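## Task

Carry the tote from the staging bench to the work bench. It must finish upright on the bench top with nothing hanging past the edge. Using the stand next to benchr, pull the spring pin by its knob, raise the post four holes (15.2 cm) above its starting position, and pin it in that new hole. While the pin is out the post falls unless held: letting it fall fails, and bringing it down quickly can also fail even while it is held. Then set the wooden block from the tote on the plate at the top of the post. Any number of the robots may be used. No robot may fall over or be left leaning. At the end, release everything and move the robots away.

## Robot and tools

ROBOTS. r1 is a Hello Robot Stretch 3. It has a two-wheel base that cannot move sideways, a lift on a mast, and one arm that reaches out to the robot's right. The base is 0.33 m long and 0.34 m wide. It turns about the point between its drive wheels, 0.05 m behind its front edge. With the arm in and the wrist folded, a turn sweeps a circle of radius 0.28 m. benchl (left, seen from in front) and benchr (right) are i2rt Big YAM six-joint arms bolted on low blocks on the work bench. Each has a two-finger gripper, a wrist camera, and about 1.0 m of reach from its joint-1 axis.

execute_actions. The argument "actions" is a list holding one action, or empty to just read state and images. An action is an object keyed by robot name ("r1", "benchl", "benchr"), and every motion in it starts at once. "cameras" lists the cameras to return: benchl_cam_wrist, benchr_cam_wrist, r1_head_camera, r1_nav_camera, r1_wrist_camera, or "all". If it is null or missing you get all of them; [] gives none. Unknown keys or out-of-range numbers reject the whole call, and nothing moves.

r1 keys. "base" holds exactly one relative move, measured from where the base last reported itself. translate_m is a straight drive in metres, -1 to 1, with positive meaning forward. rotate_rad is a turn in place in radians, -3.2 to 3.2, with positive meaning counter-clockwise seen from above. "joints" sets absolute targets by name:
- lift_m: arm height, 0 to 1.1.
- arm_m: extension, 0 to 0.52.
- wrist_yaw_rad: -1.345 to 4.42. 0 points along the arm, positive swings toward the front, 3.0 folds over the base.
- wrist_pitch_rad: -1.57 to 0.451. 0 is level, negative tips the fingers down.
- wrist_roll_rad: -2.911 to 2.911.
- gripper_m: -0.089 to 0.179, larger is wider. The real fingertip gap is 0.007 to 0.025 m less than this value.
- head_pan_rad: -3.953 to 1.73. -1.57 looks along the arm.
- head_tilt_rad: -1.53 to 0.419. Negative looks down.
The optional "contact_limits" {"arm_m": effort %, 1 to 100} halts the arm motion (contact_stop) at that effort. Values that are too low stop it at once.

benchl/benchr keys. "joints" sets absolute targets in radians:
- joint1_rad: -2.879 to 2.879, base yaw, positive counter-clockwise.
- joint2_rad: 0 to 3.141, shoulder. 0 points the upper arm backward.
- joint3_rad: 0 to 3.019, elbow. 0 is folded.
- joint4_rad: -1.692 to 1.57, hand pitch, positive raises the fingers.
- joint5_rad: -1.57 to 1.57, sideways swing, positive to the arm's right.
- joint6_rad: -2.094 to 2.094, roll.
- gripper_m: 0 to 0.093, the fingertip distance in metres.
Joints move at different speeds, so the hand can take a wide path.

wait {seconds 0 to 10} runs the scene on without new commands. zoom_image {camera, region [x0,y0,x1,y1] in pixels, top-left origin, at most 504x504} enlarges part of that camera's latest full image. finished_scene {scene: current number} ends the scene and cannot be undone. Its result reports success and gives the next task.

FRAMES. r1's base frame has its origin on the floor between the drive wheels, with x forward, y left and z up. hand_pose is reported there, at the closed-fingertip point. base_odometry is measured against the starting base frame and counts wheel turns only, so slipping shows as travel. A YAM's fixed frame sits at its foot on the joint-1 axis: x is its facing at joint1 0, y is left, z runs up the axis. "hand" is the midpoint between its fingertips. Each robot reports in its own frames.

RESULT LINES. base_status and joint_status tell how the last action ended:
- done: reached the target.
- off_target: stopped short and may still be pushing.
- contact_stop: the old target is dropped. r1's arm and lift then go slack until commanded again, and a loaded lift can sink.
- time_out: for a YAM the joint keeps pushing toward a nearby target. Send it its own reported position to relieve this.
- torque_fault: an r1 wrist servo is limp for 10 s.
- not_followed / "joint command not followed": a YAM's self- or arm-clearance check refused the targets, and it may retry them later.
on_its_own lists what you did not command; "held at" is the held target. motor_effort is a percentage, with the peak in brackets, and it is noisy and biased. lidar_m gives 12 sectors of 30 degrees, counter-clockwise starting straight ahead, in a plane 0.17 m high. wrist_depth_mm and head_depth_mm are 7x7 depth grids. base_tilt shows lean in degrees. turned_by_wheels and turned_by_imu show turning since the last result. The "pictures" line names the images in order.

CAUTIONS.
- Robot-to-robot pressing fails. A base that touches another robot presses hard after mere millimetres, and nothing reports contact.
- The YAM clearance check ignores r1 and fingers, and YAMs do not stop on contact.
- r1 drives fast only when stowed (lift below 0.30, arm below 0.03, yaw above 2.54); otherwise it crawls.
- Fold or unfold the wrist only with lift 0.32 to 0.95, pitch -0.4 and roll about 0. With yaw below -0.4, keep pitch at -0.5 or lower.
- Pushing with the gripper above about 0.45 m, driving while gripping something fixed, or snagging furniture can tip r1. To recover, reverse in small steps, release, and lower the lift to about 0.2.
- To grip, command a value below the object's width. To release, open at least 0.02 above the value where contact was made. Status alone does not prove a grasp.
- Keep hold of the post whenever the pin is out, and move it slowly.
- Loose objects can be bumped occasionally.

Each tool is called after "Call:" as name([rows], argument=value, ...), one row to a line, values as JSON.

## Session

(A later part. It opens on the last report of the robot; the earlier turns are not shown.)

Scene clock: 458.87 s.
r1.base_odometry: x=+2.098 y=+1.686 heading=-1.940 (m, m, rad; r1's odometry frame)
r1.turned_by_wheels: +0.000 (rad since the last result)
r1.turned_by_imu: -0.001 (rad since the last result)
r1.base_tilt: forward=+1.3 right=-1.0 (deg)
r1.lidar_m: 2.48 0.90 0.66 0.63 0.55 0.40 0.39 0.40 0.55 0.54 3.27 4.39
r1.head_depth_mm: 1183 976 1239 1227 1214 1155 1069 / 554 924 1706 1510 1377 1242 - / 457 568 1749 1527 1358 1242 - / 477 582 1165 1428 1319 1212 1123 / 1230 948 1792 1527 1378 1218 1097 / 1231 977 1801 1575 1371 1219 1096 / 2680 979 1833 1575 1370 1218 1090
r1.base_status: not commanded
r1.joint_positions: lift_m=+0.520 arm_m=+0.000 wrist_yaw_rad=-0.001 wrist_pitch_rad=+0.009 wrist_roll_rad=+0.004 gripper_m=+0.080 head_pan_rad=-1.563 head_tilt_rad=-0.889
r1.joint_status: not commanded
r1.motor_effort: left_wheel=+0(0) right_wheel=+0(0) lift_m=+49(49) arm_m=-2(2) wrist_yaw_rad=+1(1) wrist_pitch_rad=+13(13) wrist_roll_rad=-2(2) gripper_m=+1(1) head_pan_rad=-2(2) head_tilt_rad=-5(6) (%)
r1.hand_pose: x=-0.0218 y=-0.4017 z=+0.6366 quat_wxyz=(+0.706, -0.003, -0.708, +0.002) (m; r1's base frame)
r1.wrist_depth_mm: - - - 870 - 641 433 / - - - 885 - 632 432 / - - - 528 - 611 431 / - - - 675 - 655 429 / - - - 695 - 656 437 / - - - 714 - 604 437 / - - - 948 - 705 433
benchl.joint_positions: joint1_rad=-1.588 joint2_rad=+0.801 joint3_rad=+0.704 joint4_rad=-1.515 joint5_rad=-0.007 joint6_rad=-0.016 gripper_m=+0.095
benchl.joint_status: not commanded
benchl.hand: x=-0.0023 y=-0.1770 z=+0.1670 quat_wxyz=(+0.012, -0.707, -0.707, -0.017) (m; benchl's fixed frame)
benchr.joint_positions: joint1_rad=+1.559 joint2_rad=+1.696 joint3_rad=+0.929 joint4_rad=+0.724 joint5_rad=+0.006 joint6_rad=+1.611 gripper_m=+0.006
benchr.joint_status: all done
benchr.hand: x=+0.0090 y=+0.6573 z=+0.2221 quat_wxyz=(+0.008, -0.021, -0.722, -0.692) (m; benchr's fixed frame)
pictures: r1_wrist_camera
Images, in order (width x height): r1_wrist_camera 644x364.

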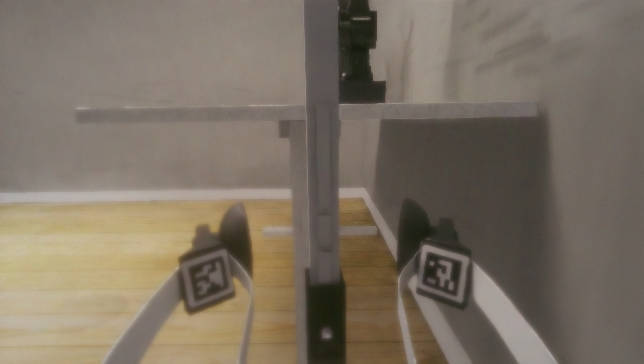

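Call:
execute_actions([
  {"benchr":{"joints":{"joint2_rad":1.47,"joint3_rad":1.0,"joint4_rad":0.80}}},
], cameras=["r1_wrist_camera"])

Scene clock: 463.47 s.
r1.base_odometry: x=+2.098 y=+1.686 heading=-1.940 (m, m, rad; r1's odometry frame)
r1.turned_by_wheels: +0.000 (rad since the last result)
r1.turned_by_imu: -0.001 (rad since the last result)
r1.base_tilt: forward=+1.1 right=-1.0 (deg)
r1.lidar_m: 2.48 0.90 0.66 0.63 0.55 0.40 0.39 0.40 0.55 0.54 3.28 4.36
r1.head_depth_mm: 1183 974 1239 1231 1216 1156 1066 / 524 948 1716 1526 1371 1238 - / 438 895 1756 1537 1362 1238 - / 458 924 1173 1435 1321 1207 1125 / 1230 976 1798 1543 1378 1221 1097 / 1234 980 1804 1579 1385 1226 1099 / 2706 977 1827 1565 1371 1223 1099
r1.base_status: not commanded
r1.joint_positions: lift_m=+0.520 arm_m=+0.000 wrist_yaw_rad=-0.001 wrist_pitch_rad=+0.009 wrist_roll_rad=+0.004 gripper_m=+0.080 head_pan_rad=-1.563 head_tilt_rad=-0.889
r1.joint_status: not commanded
r1.motor_effort: left_wheel=+0(0) right_wheel=+0(0) lift_m=+48(49) arm_m=-2(3) wrist_yaw_rad=+1(1) wrist_pitch_rad=+13(13) wrist_roll_rad=-2(2) gripper_m=+0(0) head_pan_rad=-3(2) head_tilt_rad=-6(6) (%)
r1.hand_pose: x=-0.0218 y=-0.4017 z=+0.6366 quat_wxyz=(+0.706, -0.003, -0.708, +0.002) (m; r1's base frame)
r1.wrist_depth_mm: - - - 872 - 645 433 / - - - 899 - 645 427 / - - - 527 - 604 435 / - - - 664 - 639 433 / - - - 699 - 646 430 / - - - 716 - 612 436 / - - - 944 - 695 435
benchl.joint_positions: joint1_rad=-1.588 joint2_rad=+0.801 joint3_rad=+0.704 joint4_rad=-1.515 joint5_rad=-0.007 joint6_rad=-0.016 gripper_m=+0.095
benchl.joint_status: not commanded
benchl.hand: x=-0.0023 y=-0.1770 z=+0.1670 quat_wxyz=(+0.012, -0.707, -0.707, -0.017) (m; benchl's fixed frame)
benchr.joint_positions: joint1_rad=+1.559 joint2_rad=+1.651 joint3_rad=+0.934 joint4_rad=+0.727 joint5_rad=+0.007 joint6_rad=+1.603 gripper_m=+0.005
benchr.joint_status: joint2_rad time_out (moved -0.045 of -0.226); joint4_rad time_out (moved +0.002 of +0.076); the others done
benchr.on_its_own: joint2_rad reads +1.651 and still pushes toward +1.470 since a time_out; joint4_rad reads +0.727 and still pushes toward +0.800 since a time_out
benchr.hand: x=+0.0094 y=+0.6538 z=+0.2539 quat_wxyz=(+0.005, -0.018, -0.703, -0.711) (m; benchr's fixed frame)
pictures: r1_wrist_camera
Images, in order (width x height): r1_wrist_camera 644x364.

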